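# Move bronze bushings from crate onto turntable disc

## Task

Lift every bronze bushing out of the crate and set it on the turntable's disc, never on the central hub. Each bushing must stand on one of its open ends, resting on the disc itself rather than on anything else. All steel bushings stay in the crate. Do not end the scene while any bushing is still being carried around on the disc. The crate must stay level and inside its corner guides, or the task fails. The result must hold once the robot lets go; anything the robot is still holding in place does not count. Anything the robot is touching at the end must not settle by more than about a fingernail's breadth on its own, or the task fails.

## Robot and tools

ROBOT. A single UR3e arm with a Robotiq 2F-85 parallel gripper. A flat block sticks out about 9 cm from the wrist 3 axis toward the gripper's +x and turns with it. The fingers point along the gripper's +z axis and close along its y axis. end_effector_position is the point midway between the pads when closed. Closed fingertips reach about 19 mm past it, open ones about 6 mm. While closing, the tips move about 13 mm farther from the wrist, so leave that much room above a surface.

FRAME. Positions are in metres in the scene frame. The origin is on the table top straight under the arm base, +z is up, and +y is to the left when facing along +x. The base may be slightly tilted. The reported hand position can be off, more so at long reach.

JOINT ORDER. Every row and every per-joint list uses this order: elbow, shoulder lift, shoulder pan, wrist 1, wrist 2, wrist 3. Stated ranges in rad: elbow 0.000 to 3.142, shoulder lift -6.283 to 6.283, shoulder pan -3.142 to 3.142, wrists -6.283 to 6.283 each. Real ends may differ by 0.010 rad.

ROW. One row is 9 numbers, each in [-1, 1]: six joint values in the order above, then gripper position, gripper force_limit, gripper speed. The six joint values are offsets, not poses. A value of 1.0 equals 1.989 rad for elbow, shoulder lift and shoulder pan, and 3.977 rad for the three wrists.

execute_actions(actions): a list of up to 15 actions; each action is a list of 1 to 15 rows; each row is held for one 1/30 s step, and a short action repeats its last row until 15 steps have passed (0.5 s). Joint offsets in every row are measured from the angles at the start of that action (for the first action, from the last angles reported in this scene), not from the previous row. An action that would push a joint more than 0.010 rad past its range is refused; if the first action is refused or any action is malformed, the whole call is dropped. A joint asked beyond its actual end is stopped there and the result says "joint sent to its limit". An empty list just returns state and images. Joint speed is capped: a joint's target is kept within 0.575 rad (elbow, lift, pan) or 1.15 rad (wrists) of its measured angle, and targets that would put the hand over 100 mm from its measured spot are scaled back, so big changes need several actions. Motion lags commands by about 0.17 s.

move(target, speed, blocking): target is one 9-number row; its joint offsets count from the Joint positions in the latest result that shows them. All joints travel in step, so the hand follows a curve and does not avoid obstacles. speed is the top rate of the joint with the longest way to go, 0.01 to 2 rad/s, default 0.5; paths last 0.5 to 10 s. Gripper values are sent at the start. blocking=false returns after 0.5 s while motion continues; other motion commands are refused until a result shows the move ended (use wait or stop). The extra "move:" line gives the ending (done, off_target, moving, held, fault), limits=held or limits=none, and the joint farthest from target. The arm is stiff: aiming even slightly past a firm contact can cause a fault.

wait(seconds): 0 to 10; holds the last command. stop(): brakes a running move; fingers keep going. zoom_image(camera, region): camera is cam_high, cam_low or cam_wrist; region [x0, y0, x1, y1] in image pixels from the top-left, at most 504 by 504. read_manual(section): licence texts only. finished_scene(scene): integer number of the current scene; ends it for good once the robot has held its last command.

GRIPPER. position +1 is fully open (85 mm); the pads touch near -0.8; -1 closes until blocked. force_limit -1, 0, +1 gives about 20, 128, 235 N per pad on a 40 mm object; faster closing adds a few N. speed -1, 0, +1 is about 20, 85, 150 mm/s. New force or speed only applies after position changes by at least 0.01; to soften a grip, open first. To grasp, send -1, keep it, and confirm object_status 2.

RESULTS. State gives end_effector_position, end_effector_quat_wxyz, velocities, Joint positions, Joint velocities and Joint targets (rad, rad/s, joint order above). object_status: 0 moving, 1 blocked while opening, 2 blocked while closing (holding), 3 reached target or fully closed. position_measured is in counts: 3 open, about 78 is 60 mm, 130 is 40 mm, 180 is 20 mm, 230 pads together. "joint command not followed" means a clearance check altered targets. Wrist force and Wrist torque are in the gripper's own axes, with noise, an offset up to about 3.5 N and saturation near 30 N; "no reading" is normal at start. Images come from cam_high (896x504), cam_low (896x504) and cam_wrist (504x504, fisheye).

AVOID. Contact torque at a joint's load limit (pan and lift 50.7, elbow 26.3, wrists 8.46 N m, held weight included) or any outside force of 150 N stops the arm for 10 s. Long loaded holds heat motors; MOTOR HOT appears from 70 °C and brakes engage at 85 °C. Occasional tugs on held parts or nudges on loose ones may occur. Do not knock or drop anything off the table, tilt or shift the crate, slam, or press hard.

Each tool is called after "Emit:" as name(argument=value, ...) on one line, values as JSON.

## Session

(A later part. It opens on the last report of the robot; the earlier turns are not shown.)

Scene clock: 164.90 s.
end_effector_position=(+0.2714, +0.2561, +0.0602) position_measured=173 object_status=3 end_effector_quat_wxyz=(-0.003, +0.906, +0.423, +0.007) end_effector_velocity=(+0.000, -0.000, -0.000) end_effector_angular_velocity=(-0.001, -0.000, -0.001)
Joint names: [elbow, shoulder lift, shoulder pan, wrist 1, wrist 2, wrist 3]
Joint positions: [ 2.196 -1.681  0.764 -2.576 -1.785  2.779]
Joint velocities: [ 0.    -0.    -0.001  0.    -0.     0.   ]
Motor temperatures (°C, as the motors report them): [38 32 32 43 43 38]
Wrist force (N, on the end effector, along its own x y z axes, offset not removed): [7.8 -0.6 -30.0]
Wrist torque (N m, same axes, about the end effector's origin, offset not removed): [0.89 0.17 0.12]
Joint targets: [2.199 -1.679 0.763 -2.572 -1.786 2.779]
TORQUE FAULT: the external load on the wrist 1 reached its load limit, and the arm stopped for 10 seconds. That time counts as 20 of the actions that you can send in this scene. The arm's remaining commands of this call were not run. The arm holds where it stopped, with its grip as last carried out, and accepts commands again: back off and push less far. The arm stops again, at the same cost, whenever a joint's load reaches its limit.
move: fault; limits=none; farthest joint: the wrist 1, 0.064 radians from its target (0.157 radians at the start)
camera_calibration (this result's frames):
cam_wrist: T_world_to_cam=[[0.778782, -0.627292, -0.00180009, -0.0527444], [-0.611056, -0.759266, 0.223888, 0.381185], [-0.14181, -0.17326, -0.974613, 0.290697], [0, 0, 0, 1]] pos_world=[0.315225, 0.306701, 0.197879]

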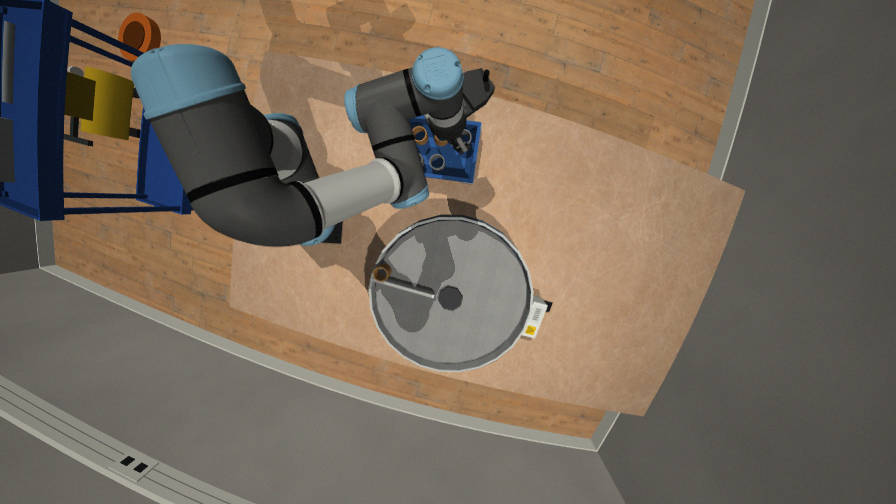

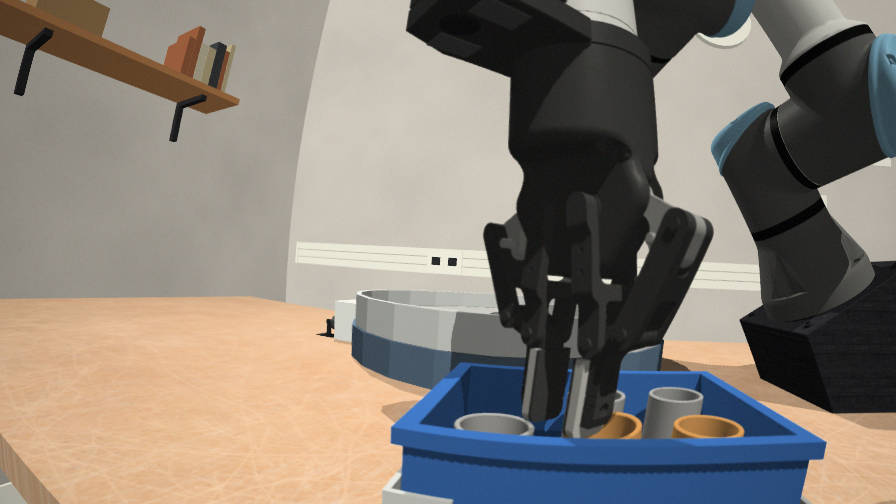

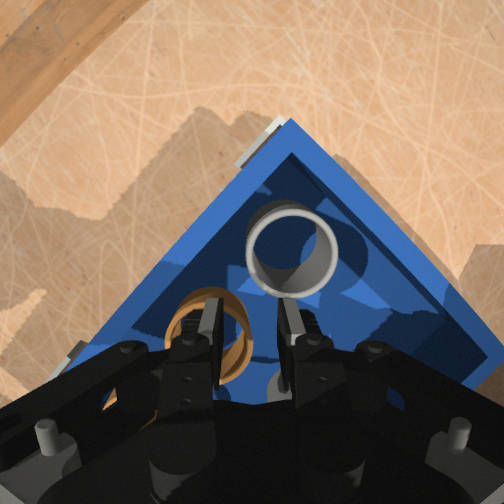

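Emit:
execute_actions(actions=[[[-0.0125,-0.0255,0.007,0.0234,-0.0018,0,-0.35,0,0]],[[0.012,-0.0075,-0.0035,-0.0015,0,0,-0.35,0,0]],[[0.009,0.016,-0.0047,-0.0133,0.001,0,-0.35,0,0]],[[0,0,0,0,0,0,-0.35,0,0]]])

Scene clock: 172.70 s.
end_effector_position=(+0.2648, +0.2497, +0.0631) position_measured=173 object_status=3 end_effector_quat_wxyz=(-0.001, +0.906, +0.424, -0.001) end_effector_velocity=(-0.000, -0.000, -0.000) end_effector_angular_velocity=(-0.001, +0.001, -0.001)
Joint names: [elbow, shoulder lift, shoulder pan, wrist 1, wrist 2, wrist 3]
Joint positions: [ 2.213 -1.714  0.761 -2.542 -1.788  2.779]
Joint velocities: [-0.    -0.    -0.001  0.001  0.    -0.   ]
Motor temperatures (°C, as the motors report them): [38 32 32 43 43 38]
Wrist force (N, on the end effector, along its own x y z axes, offset not removed): [1.0 0.9 0.2]
Wrist torque (N m, same axes, about the end effector's origin, offset not removed): [0.08 -0.19 0.04]
Joint targets: [2.213 -1.714 0.761 -2.542 -1.788 2.779]
camera_calibration (this result's frames):
cam_wrist: T_world_to_cam=[[0.779775, -0.626045, -0.00426466, -0.0520196], [-0.60678, -0.757422, 0.241103, 0.368965], [-0.154171, -0.185418, -0.97049, 0.297468], [0, 0, 0, 1]] pos_world=[0.310305, 0.302051, 0.199509]

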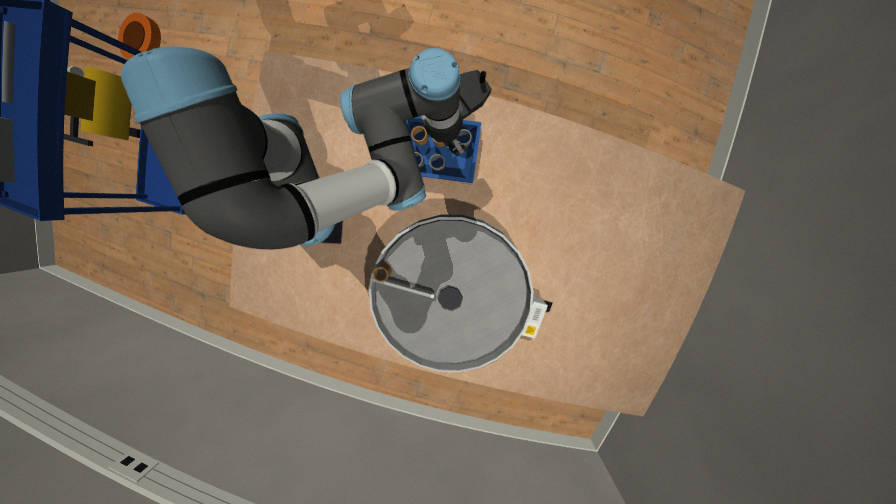

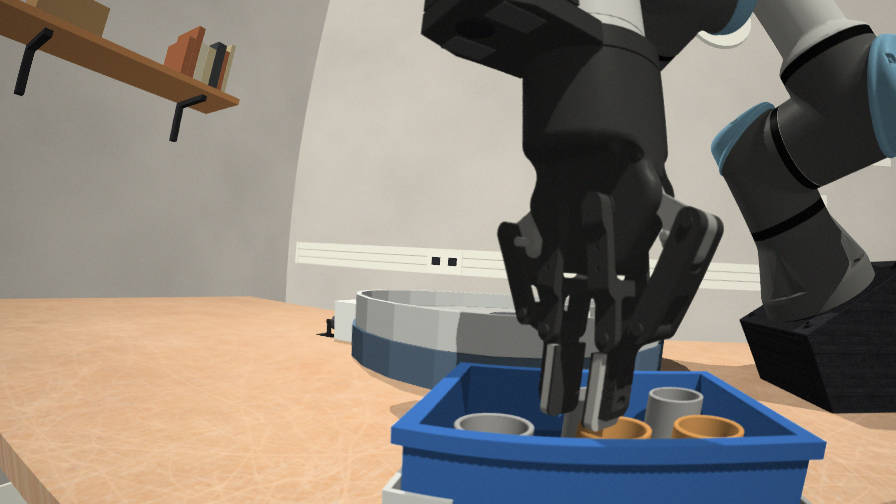

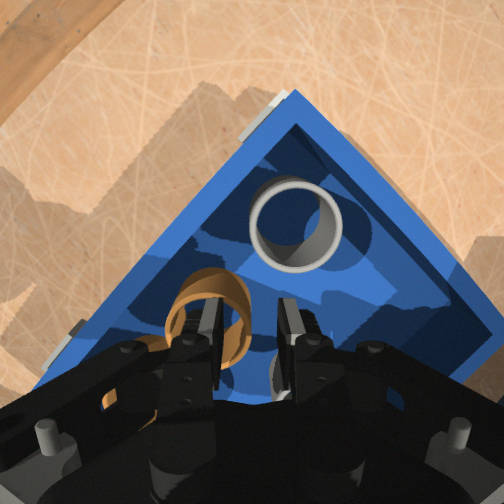

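Emit:
execute_actions(actions=[[[0.008,-0.006,-0.0025,-0.0013,0,0,-0.35,0,0]],[[0.006,0.011,-0.003,-0.009,0.0007,0,-0.35,0,0]],[[0,0,0,0,0,0,-0.35,0,0]]])

Scene clock: 178.77 s.
end_effector_position=(+0.2632, +0.2467, +0.0571) position_measured=173 object_status=3 end_effector_quat_wxyz=(+0.001, +0.908, +0.420, -0.001) end_effector_velocity=(-0.000, +0.000, +0.000) end_effector_angular_velocity=(+0.000, +0.000, +0.000)
Joint names: [elbow, shoulder lift, shoulder pan, wrist 1, wrist 2, wrist 3]
Joint positions: [ 2.24  -1.704  0.75  -2.583 -1.785  2.779]
Joint velocities: [ 0. -0.  0. -0.  0.  0.]
Motor temperatures (°C, as the motors report them): [38 32 32 43 43 38]
Wrist force (N, on the end effector, along its own x y z axes, offset not removed): [1.2 1.8 0.4]
Wrist torque (N m, same axes, about the end effector's origin, offset not removed): [0.27 -0.28 0.00]
Joint targets: [2.240 -1.704 0.750 -2.583 -1.785 2.779]
camera_calibration (this result's frames):
cam_wrist: T_world_to_cam=[[0.773432, -0.633876, -0.00182147, -0.0491586], [-0.614859, -0.750921, 0.240969, 0.367676], [-0.154112, -0.185253, -0.970531, 0.290855], [0, 0, 0, 1]] pos_world=[0.308914, 0.298817, 0.193596]

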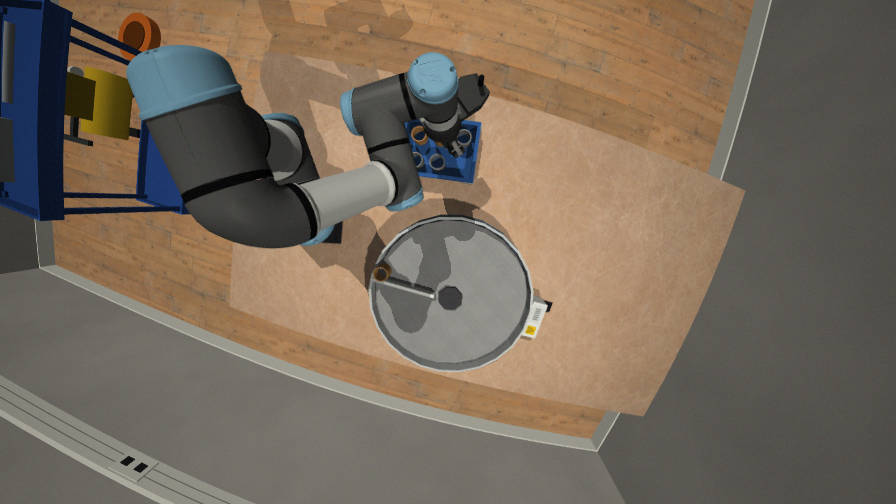

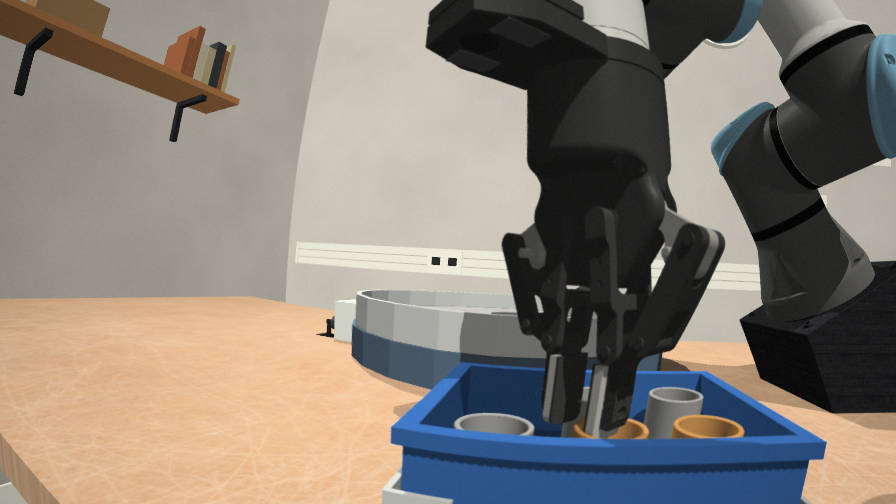

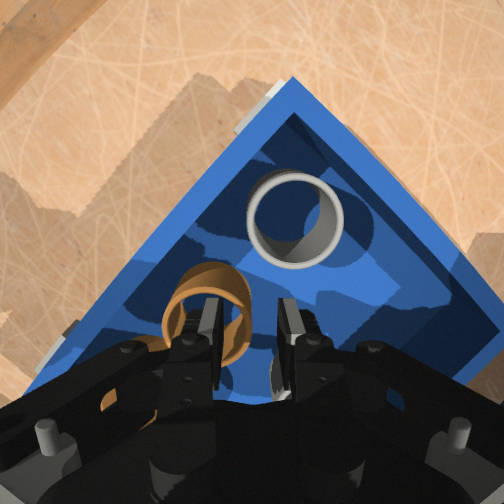

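Past the rim, it seems. Continue ~5mm, twice.

Emit:
execute_actions(actions=[[[0.005,0.01,-0.0027,-0.008,0.0006,0,-0.35,0,0]],[[0,0,0,0,0,0,-0.35,0,0]]])

Scene clock: 181.50 s.
end_effector_position=(+0.2632, +0.2466, +0.0519) position_measured=173 object_status=3 end_effector_quat_wxyz=(+0.001, +0.909, +0.417, -0.000) end_effector_velocity=(-0.000, +0.000, +0.000) end_effector_angular_velocity=(+0.000, -0.000, +0.000)
Joint names: [elbow, shoulder lift, shoulder pan, wrist 1, wrist 2, wrist 3]
Joint positions: [ 2.25  -1.684  0.745 -2.614 -1.783  2.779]
Joint velocities: [ 0. -0.  0. -0. -0.  0.]
Motor temperatures (°C, as the motors report them): [38 32 32 43 43 38]
Wrist force (N, on the end effector, along its own x y z axes, offset not removed): [0.7 1.5 0.6]
Wrist torque (N m, same axes, about the end effector's origin, offset not removed): [0.20 -0.12 0.02]
Joint targets: [2.250 -1.684 0.745 -2.614 -1.783 2.779]
camera_calibration (this result's frames):
cam_wrist: T_world_to_cam=[[0.770228, -0.637767, -0.00139441, -0.0475009], [-0.618847, -0.747904, 0.240142, 0.369199], [-0.154197, -0.184101, -0.970737, 0.28553], [0, 0, 0, 1]] pos_world=[0.309092, 0.298398, 0.188448]

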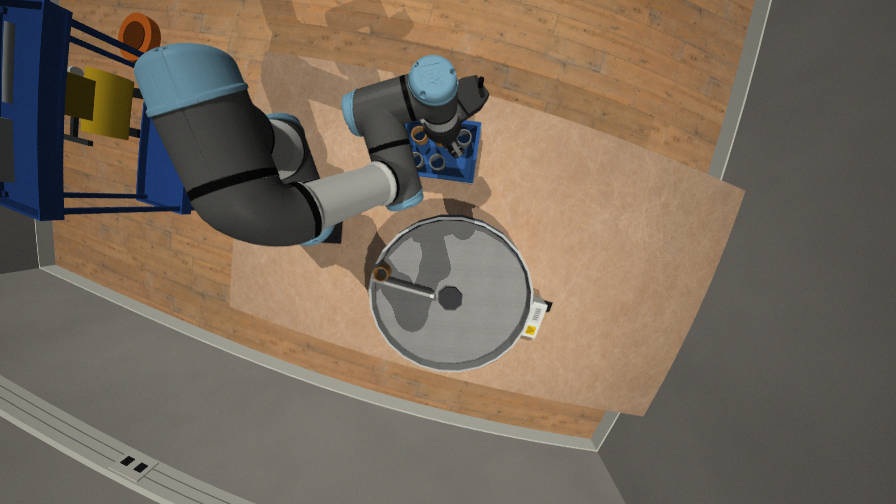

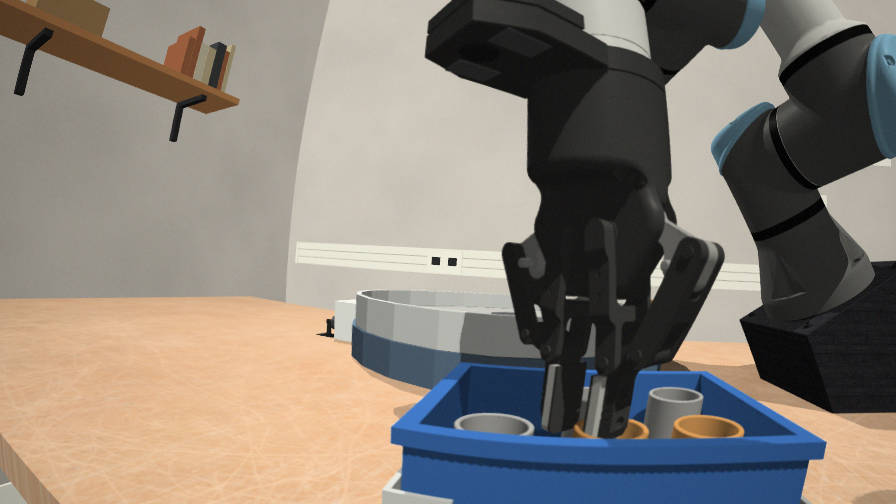

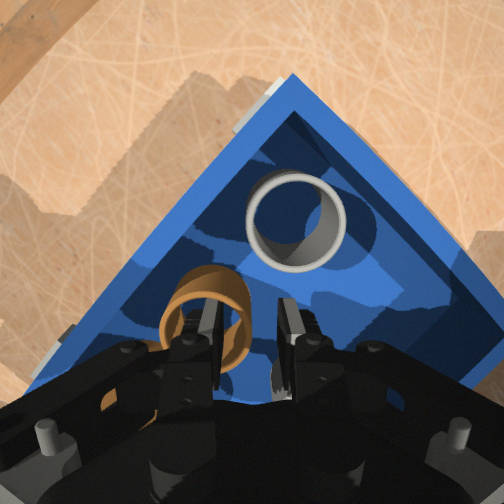

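Clear. Descend, close, lift a bit.

Emit:
execute_actions(actions=[[[0.006,0.012,-0.003,-0.0095,0.0007,0,-0.35,0,0]],[[0,0,0,0,0,0,-0.35,0,0]],[[0,0,0,0,0,0,-1,-0.5,-0.6]],[[0,0,0,0,0,0,-1,-0.5,-0.6]],[[0,0,0,0,0,0,-1,-0.5,-0.6]],[[-0.011,-0.022,0.0057,0.0175,-0.0013,0,-1,-0.5,-0.6]],[[-0.02,-0.05,0.013,0.04,-0.003,0,-1,-0.5,-0.6]],[[0,0,0,0,0,0,-1,-0.5,-0.6]]])

Scene clock: 189.53 s.
end_effector_position=(+0.2580, +0.2440, +0.0817) position_measured=217 object_status=2 end_effector_quat_wxyz=(+0.001, +0.902, +0.432, -0.008) end_effector_velocity=(-0.000, -0.000, -0.000) end_effector_angular_velocity=(-0.000, +0.001, +0.001)
Joint names: [elbow, shoulder lift, shoulder pan, wrist 1, wrist 2, wrist 3]
Joint positions: [ 2.201 -1.802  0.776 -2.426 -1.797  2.779]
Joint velocities: [ 0.001  0.     0.    -0.    -0.    -0.   ]
Motor temperatures (°C, as the motors report them): [38 32 32 43 43 38]
Wrist force (N, on the end effector, along its own x y z axes, offset not removed): [1.4 1.4 1.2]
Wrist torque (N m, same axes, about the end effector's origin, offset not removed): [0.14 -0.27 0.04]
Joint targets: [2.201 -1.802 0.776 -2.426 -1.797 2.779]
camera_calibration (this result's frames):
cam_wrist: T_world_to_cam=[[0.7899, -0.613196, -0.00695755, -0.0556613], [-0.591746, -0.765148, 0.253744, 0.353009], [-0.160918, -0.196315, -0.967246, 0.317587], [0, 0, 0, 1]] pos_world=[0.303964, 0.29832, 0.217223]

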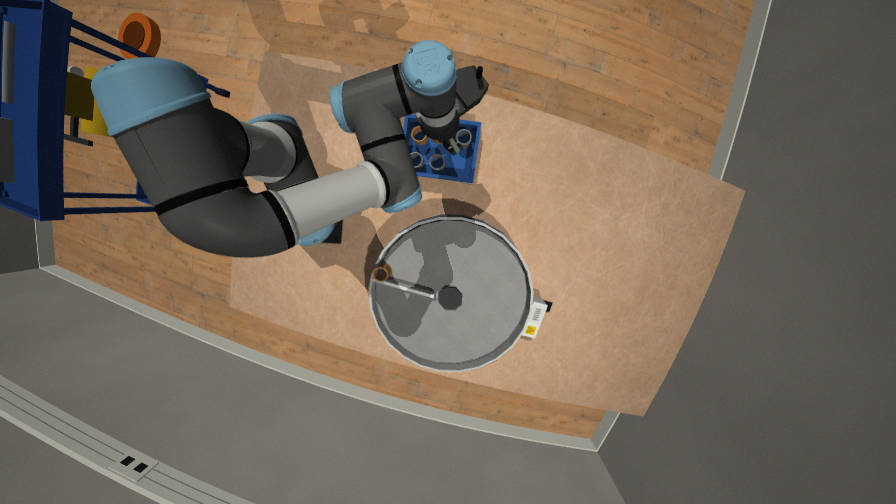

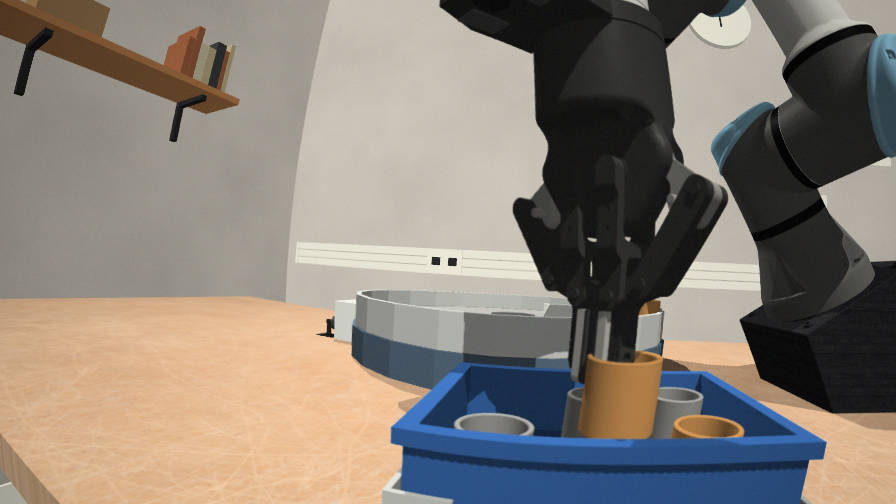

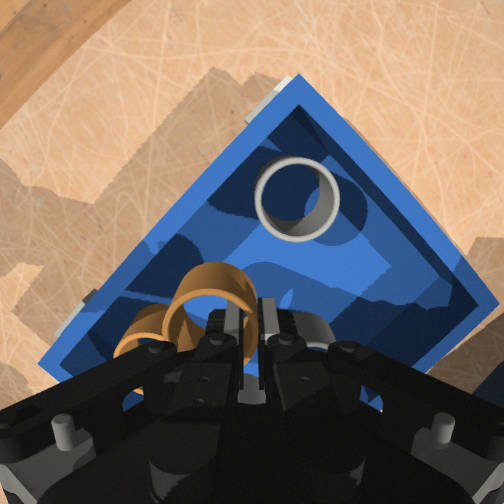

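Emit:
execute_actions(actions=[[[-0.094,-0.088,-0.065,0.098,0.017,0,-1,-0.5,-0.6]],[[-0.0945,-0.0875,-0.065,0.097,0.0165,0,-1,-0.5,-0.6]],[[0,0,0,0,0,0,-1,-0.5,-0.6]]])

Emit:
move(target=[-0.062,0.009,-0.6365,0.06,0.1375,0,-1,-0.5,-0.6], speed=1.0)

Emit:
move(target=[0.1197,0.0563,0.0759,-0.106,-0.0123,0,-1,-0.5,-0.6], speed=0.3)

Emit:
execute_actions(actions=[[[0.011,0.009,0.0065,-0.011,-0.0012,0,-1,-0.5,-0.6]],[[0,0,0,0,0,0,-1,-0.5,-0.6]]])

Scene clock: 197.33 s.
end_effector_position=(+0.2818, +0.1905, +0.1886) position_measured=217 object_status=2 end_effector_quat_wxyz=(-0.007, +0.943, +0.329, -0.052) end_effector_velocity=(-0.000, -0.000, -0.001) end_effector_angular_velocity=(-0.001, +0.002, -0.000)
Joint names: [elbow, shoulder lift, shoulder pan, wrist 1, wrist 2, wrist 3]
Joint positions: [ 1.833 -2.145  0.521 -1.664 -1.665  2.779]
Joint velocities: [ 0.002  0.001 -0.001 -0.    -0.    -0.   ]
Motor temperatures (°C, as the motors report them): [38 32 32 43 43 38]
Wrist force (N, on the end effector, along its own x y z axes, offset not removed): [0.4 1.3 1.0]
Wrist torque (N m, same axes, about the end effector's origin, offset not removed): [0.14 -0.07 0.02]
Joint targets: [1.833 -2.145 0.521 -1.665 -1.665 2.779]
camera_calibration (this result's frames):
cam_wrist: T_world_to_cam=[[0.633996, -0.771707, -0.0501829, -0.024262], [-0.719569, -0.612446, 0.327309, 0.292063], [-0.283321, -0.171402, -0.943584, 0.439586], [0, 0, 0, 1]] pos_world=[0.350085, 0.235496, 0.317974]

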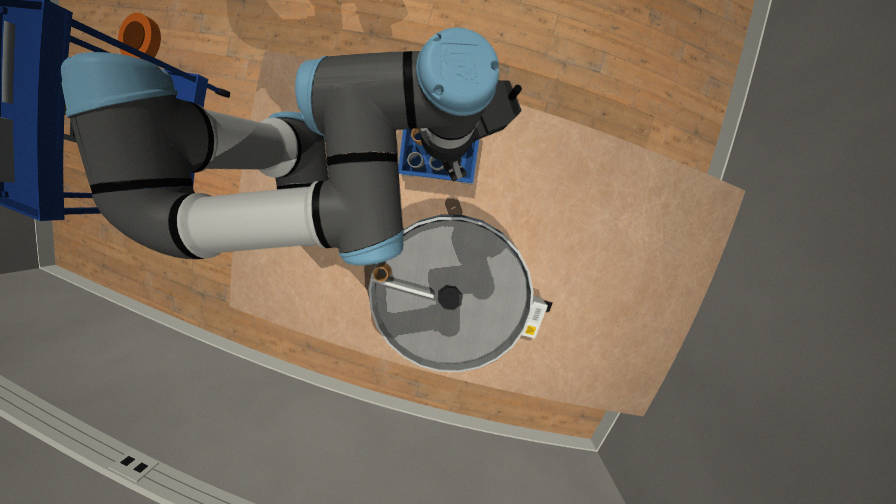

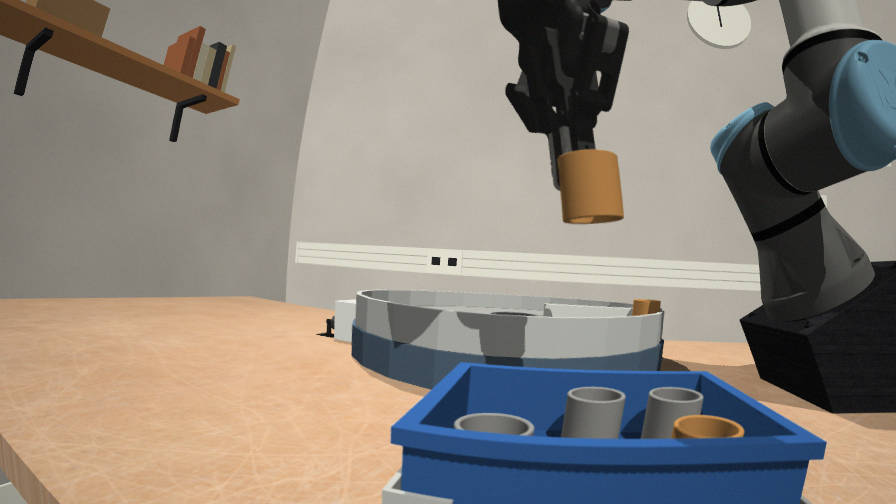

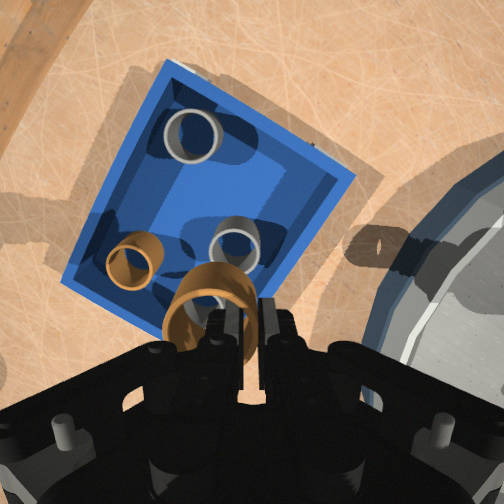

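Scene clock: 199.37 s.
end_effector_position=(+0.4005, -0.0171, +0.1638) position_measured=217 object_status=2 end_effector_quat_wxyz=(-0.003, +0.967, -0.255, +0.001) end_effector_velocity=(+0.000, -0.001, +0.000) end_effector_angular_velocity=(-0.001, -0.002, -0.002)
Joint names: [elbow, shoulder lift, shoulder pan, wrist 1, wrist 2, wrist 3]
Joint positions: [ 1.71  -2.127 -0.744 -1.426 -1.119  2.779]
Joint velocities: [-0.001 -0.    -0.003  0.     0.001  0.   ]
Motor temperatures (°C, as the motors report them): [38 32 32 43 43 38]
Wrist force (N, on the end effector, along its own x y z axes, offset not removed): [0.3 1.0 0.8]
Wrist torque (N m, same axes, about the end effector's origin, offset not removed): [0.06 -0.06 -0.04]
Joint targets: [1.710 -2.127 -0.744 -1.426 -1.118 2.779]
move: done; limits=none; farthest joint: the shoulder pan, 0.001 radians from its target (1.266 radians at the start)
camera_calibration (this result's frames):
cam_wrist: T_world_to_cam=[[-0.476814, -0.87896, -0.00879559, 0.1753], [-0.854407, 0.461097, 0.239539, 0.345177], [-0.206489, 0.12173, -0.970847, 0.392961], [0, 0, 0, 1]] pos_world=[0.459649, -0.0529135, 0.300363]

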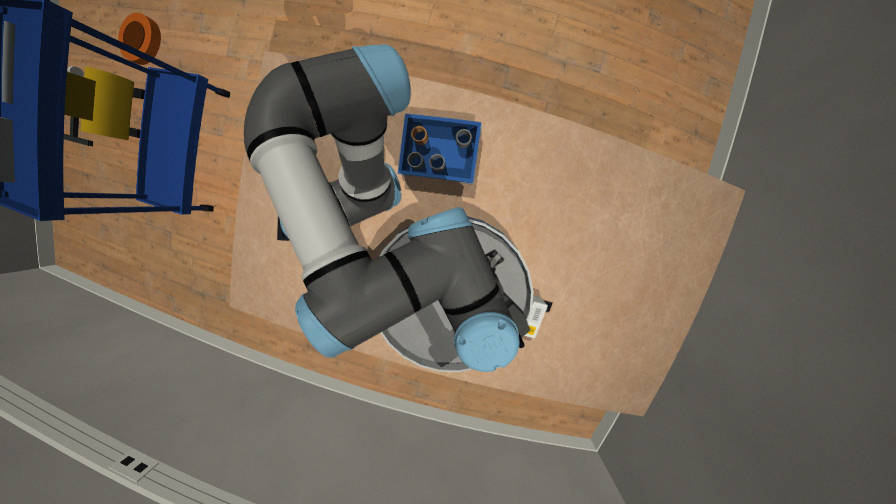

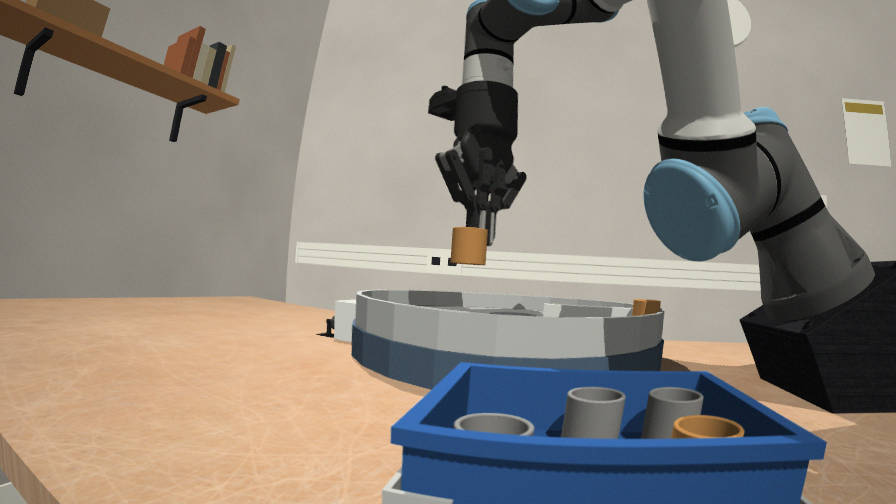

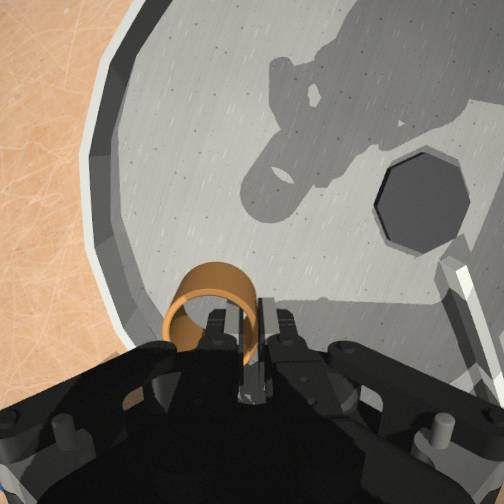

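Scene clock: 201.33 s.
end_effector_position=(+0.4027, -0.0208, +0.1017) position_measured=217 object_status=2 end_effector_quat_wxyz=(-0.001, +0.984, -0.176, +0.002) end_effector_velocity=(+0.000, -0.001, -0.000) end_effector_angular_velocity=(-0.001, -0.001, -0.000)
Joint names: [elbow, shoulder lift, shoulder pan, wrist 1, wrist 2, wrist 3]
Joint positions: [ 1.948 -2.015 -0.593 -1.847 -1.167  2.779]
Joint velocities: [ 0.001  0.001 -0.001 -0.002 -0.    -0.   ]
Motor temperatures (°C, as the motors report them): [39 32 32 43 43 38]
Wrist force (N, on the end effector, along its own x y z axes, offset not removed): [-0.2 1.6 0.8]
Wrist torque (N m, same axes, about the end effector's origin, offset not removed): [0.21 0.02 0.01]
Joint targets: [1.948 -2.015 -0.593 -1.847 -1.168 2.779]
move: done; limits=none; farthest joint: the shoulder pan, 0.000 radians from its target (0.151 radians at the start)
camera_calibration (this result's frames):
cam_wrist: T_world_to_cam=[[-0.330282, -0.943875, -0.00368691, 0.11166], [-0.917697, 0.320203, 0.235163, 0.386722], [-0.220784, 0.0810537, -0.971949, 0.338572], [0, 0, 0, 1]] pos_world=[0.466524, -0.045879, 0.238543]

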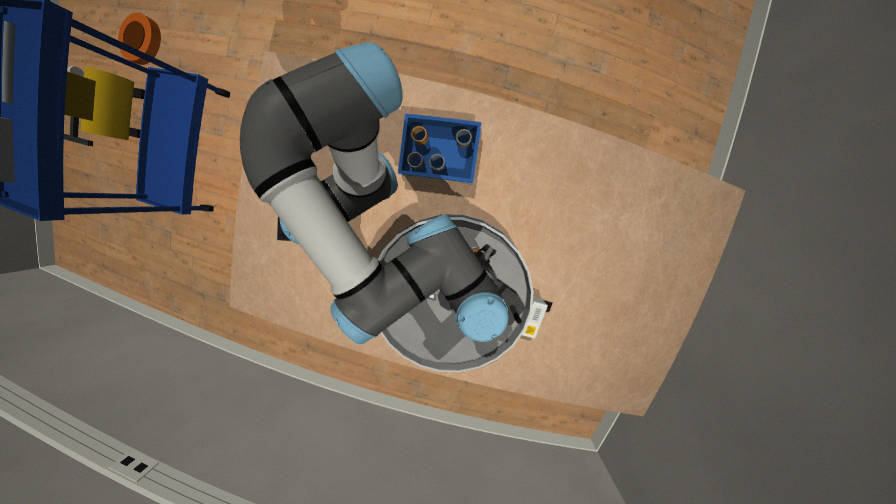

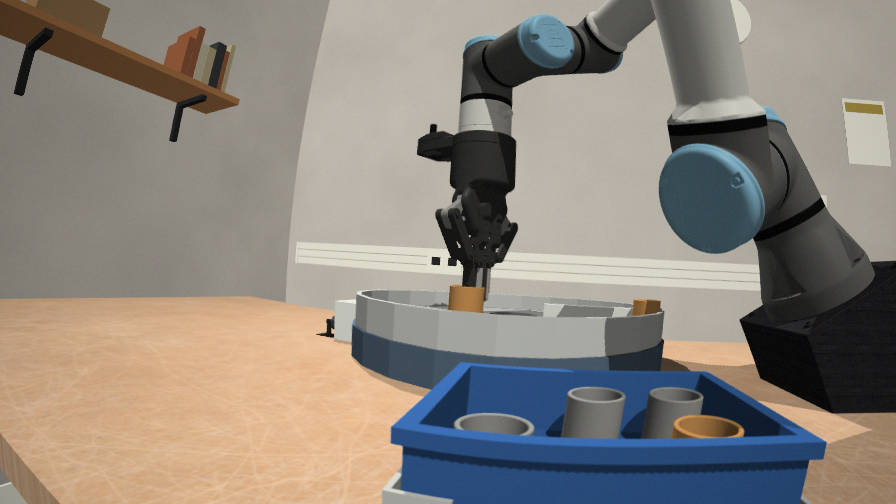

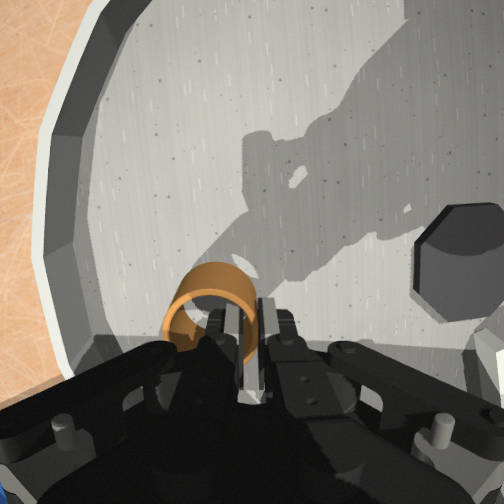

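Scene clock: 202.33 s.
end_effector_position=(+0.4024, -0.0211, +0.0945) position_measured=217 object_status=2 end_effector_quat_wxyz=(-0.001, +0.985, -0.170, +0.002) end_effector_velocity=(-0.000, +0.001, -0.000) end_effector_angular_velocity=(+0.002, +0.001, +0.000)
Joint names: [elbow, shoulder lift, shoulder pan, wrist 1, wrist 2, wrist 3]
Joint positions: [ 1.969 -1.997 -0.58  -1.891 -1.172  2.779]
Joint velocities: [-0.     0.     0.001  0.001  0.    -0.   ]
Motor temperatures (°C, as the motors report them): [39 32 32 43 43 38]
Wrist force (N, on the end effector, along its own x y z axes, offset not removed): [0.5 1.4 1.1]
Wrist torque (N m, same axes, about the end effector's origin, offset not removed): [0.18 -0.14 0.00]
Joint targets: [1.969 -1.997 -0.580 -1.890 -1.172 2.779]
camera_calibration (this result's frames):
cam_wrist: T_world_to_cam=[[-0.318335, -0.947971, -0.00368841, 0.10631], [-0.921414, 0.308498, 0.236274, 0.389373], [-0.222843, 0.0786127, -0.97168, 0.332318], [0, 0, 0, 1]] pos_world=[0.466671, -0.0454659, 0.2313]

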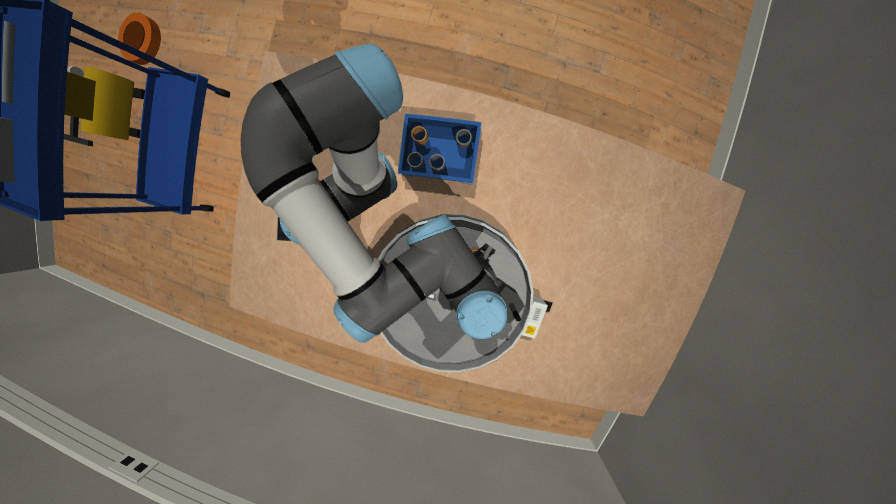

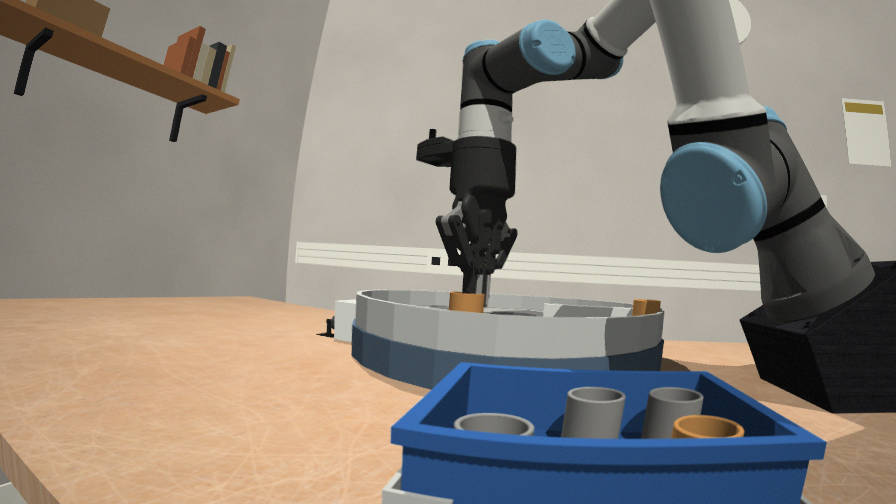

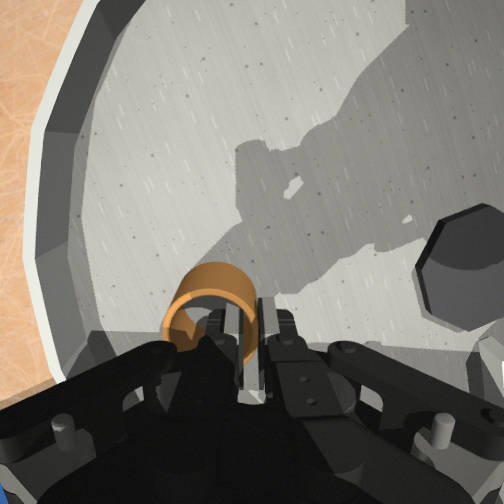

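Emit:
execute_actions(actions=[[[0.0023,0.002,0.0014,-0.0024,0,0,-1,-0.5,-0.6]],[[0,0,0,0,0,0,-0.35,0,0.5]],[[-0.04,-0.026,-0.024,0.036,0.004,0,-0.35,0,0]],[[-0.06,-0.03,-0.035,0.05,0.007,0,-0.35,0,0]],[[-0.035,-0.015,-0.027,0.038,0.004,0,-0.35,0,0]]])

Emit:
move(target=[0.0613,-0.0065,0.637,-0.0616,-0.138,0,-0.35,0,0], speed=1.0)

Scene clock: 207.83 s.
end_effector_position=(+0.3999, -0.0146, +0.1643) position_measured=173 object_status=3 end_effector_quat_wxyz=(-0.006, +0.966, -0.257, +0.000) end_effector_velocity=(-0.001, +0.001, +0.002) end_effector_angular_velocity=(+0.002, +0.002, -0.010)
Joint names: [elbow, shoulder lift, shoulder pan, wrist 1, wrist 2, wrist 3]
Joint positions: [ 1.709 -2.133 -0.746 -1.414 -1.113  2.779]
Joint velocities: [-0.01  -0.004 -0.008  0.021  0.002  0.   ]
Motor temperatures (°C, as the motors report them): [39 32 32 43 43 38]
Wrist force (N, on the end effector, along its own x y z axes, offset not removed): [0.4 1.2 0.3]
Wrist torque (N m, same axes, about the end effector's origin, offset not removed): [0.16 -0.09 -0.02]
Joint targets: [1.708 -2.133 -0.747 -1.412 -1.113 2.779]
camera_calibration (this result's frames):
cam_wrist: T_world_to_cam=[[-0.480584, -0.876827, -0.0146256, 0.179676], [-0.852668, 0.463315, 0.241446, 0.342403], [-0.20493, 0.128506, -0.970304, 0.392413], [0, 0, 0, 1]] pos_world=[0.458723, -0.0515239, 0.300715]

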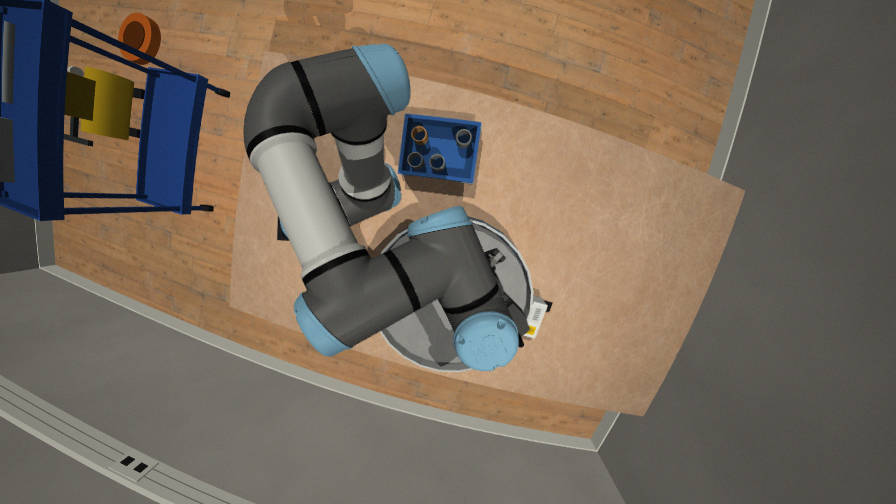

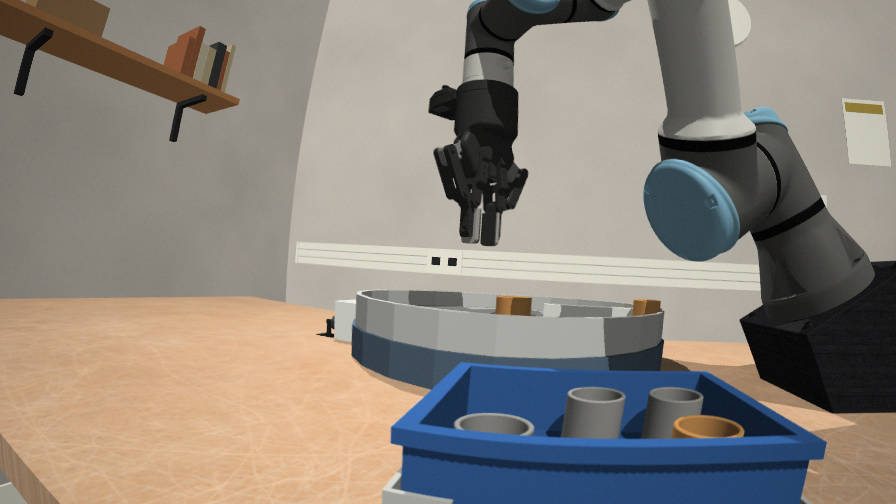

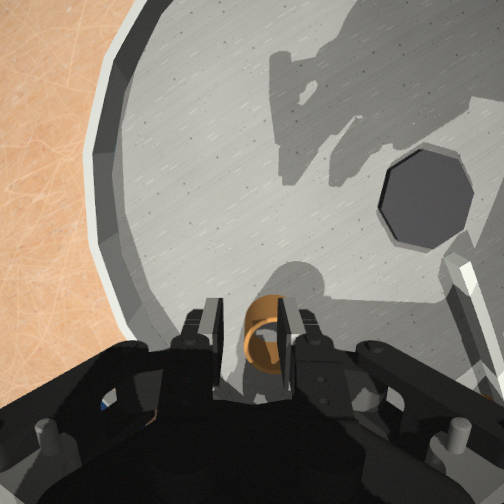

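Scene clock: 209.90 s.
end_effector_position=(+0.2809, +0.1908, +0.1889) position_measured=173 object_status=3 end_effector_quat_wxyz=(-0.008, +0.943, +0.329, -0.053) end_effector_velocity=(-0.001, +0.001, +0.000) end_effector_angular_velocity=(+0.001, +0.000, +0.004)
Joint names: [elbow, shoulder lift, shoulder pan, wrist 1, wrist 2, wrist 3]
Joint positions: [ 1.831 -2.145  0.52  -1.659 -1.662  2.779]
Joint velocities: [ 0.001 -0.     0.004 -0.001 -0.001  0.   ]
Motor temperatures (°C, as the motors report them): [39 32 32 43 43 38]
Wrist force (N, on the end effector, along its own x y z axes, offset not removed): [0.9 1.1 -0.2]
Wrist torque (N m, same axes, about the end effector's origin, offset not removed): [0.10 -0.19 -0.01]
Joint targets: [1.831 -2.145 0.521 -1.659 -1.662 2.779]
move: done; limits=none; farthest joint: the shoulder pan, 0.001 radians from its target (1.267 radians at the start)
camera_calibration (this result's frames):
cam_wrist: T_world_to_cam=[[0.632951, -0.772325, -0.0537295, -0.022421], [-0.719113, -0.612212, 0.328744, 0.291107], [-0.286791, -0.169441, -0.94289, 0.440175], [0, 0, 0, 1]] pos_world=[0.349768, 0.235487, 0.318132]

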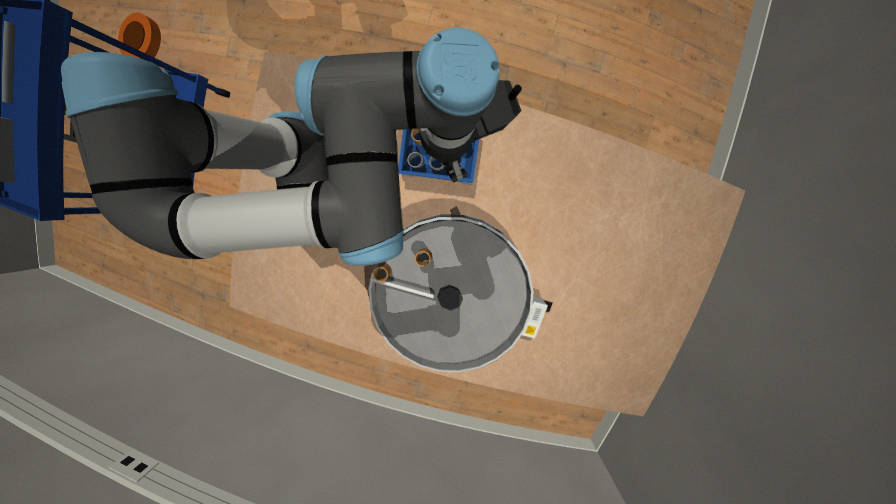

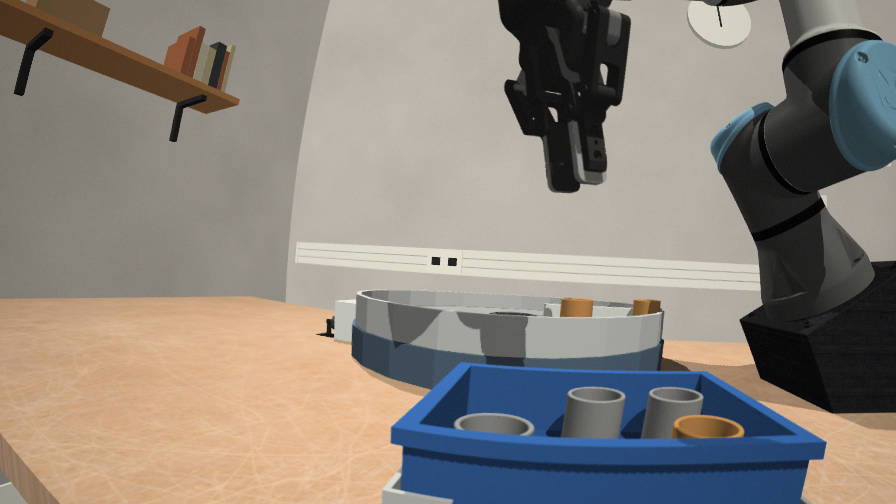

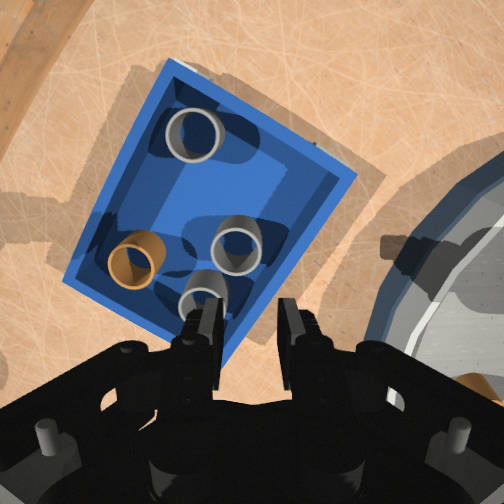

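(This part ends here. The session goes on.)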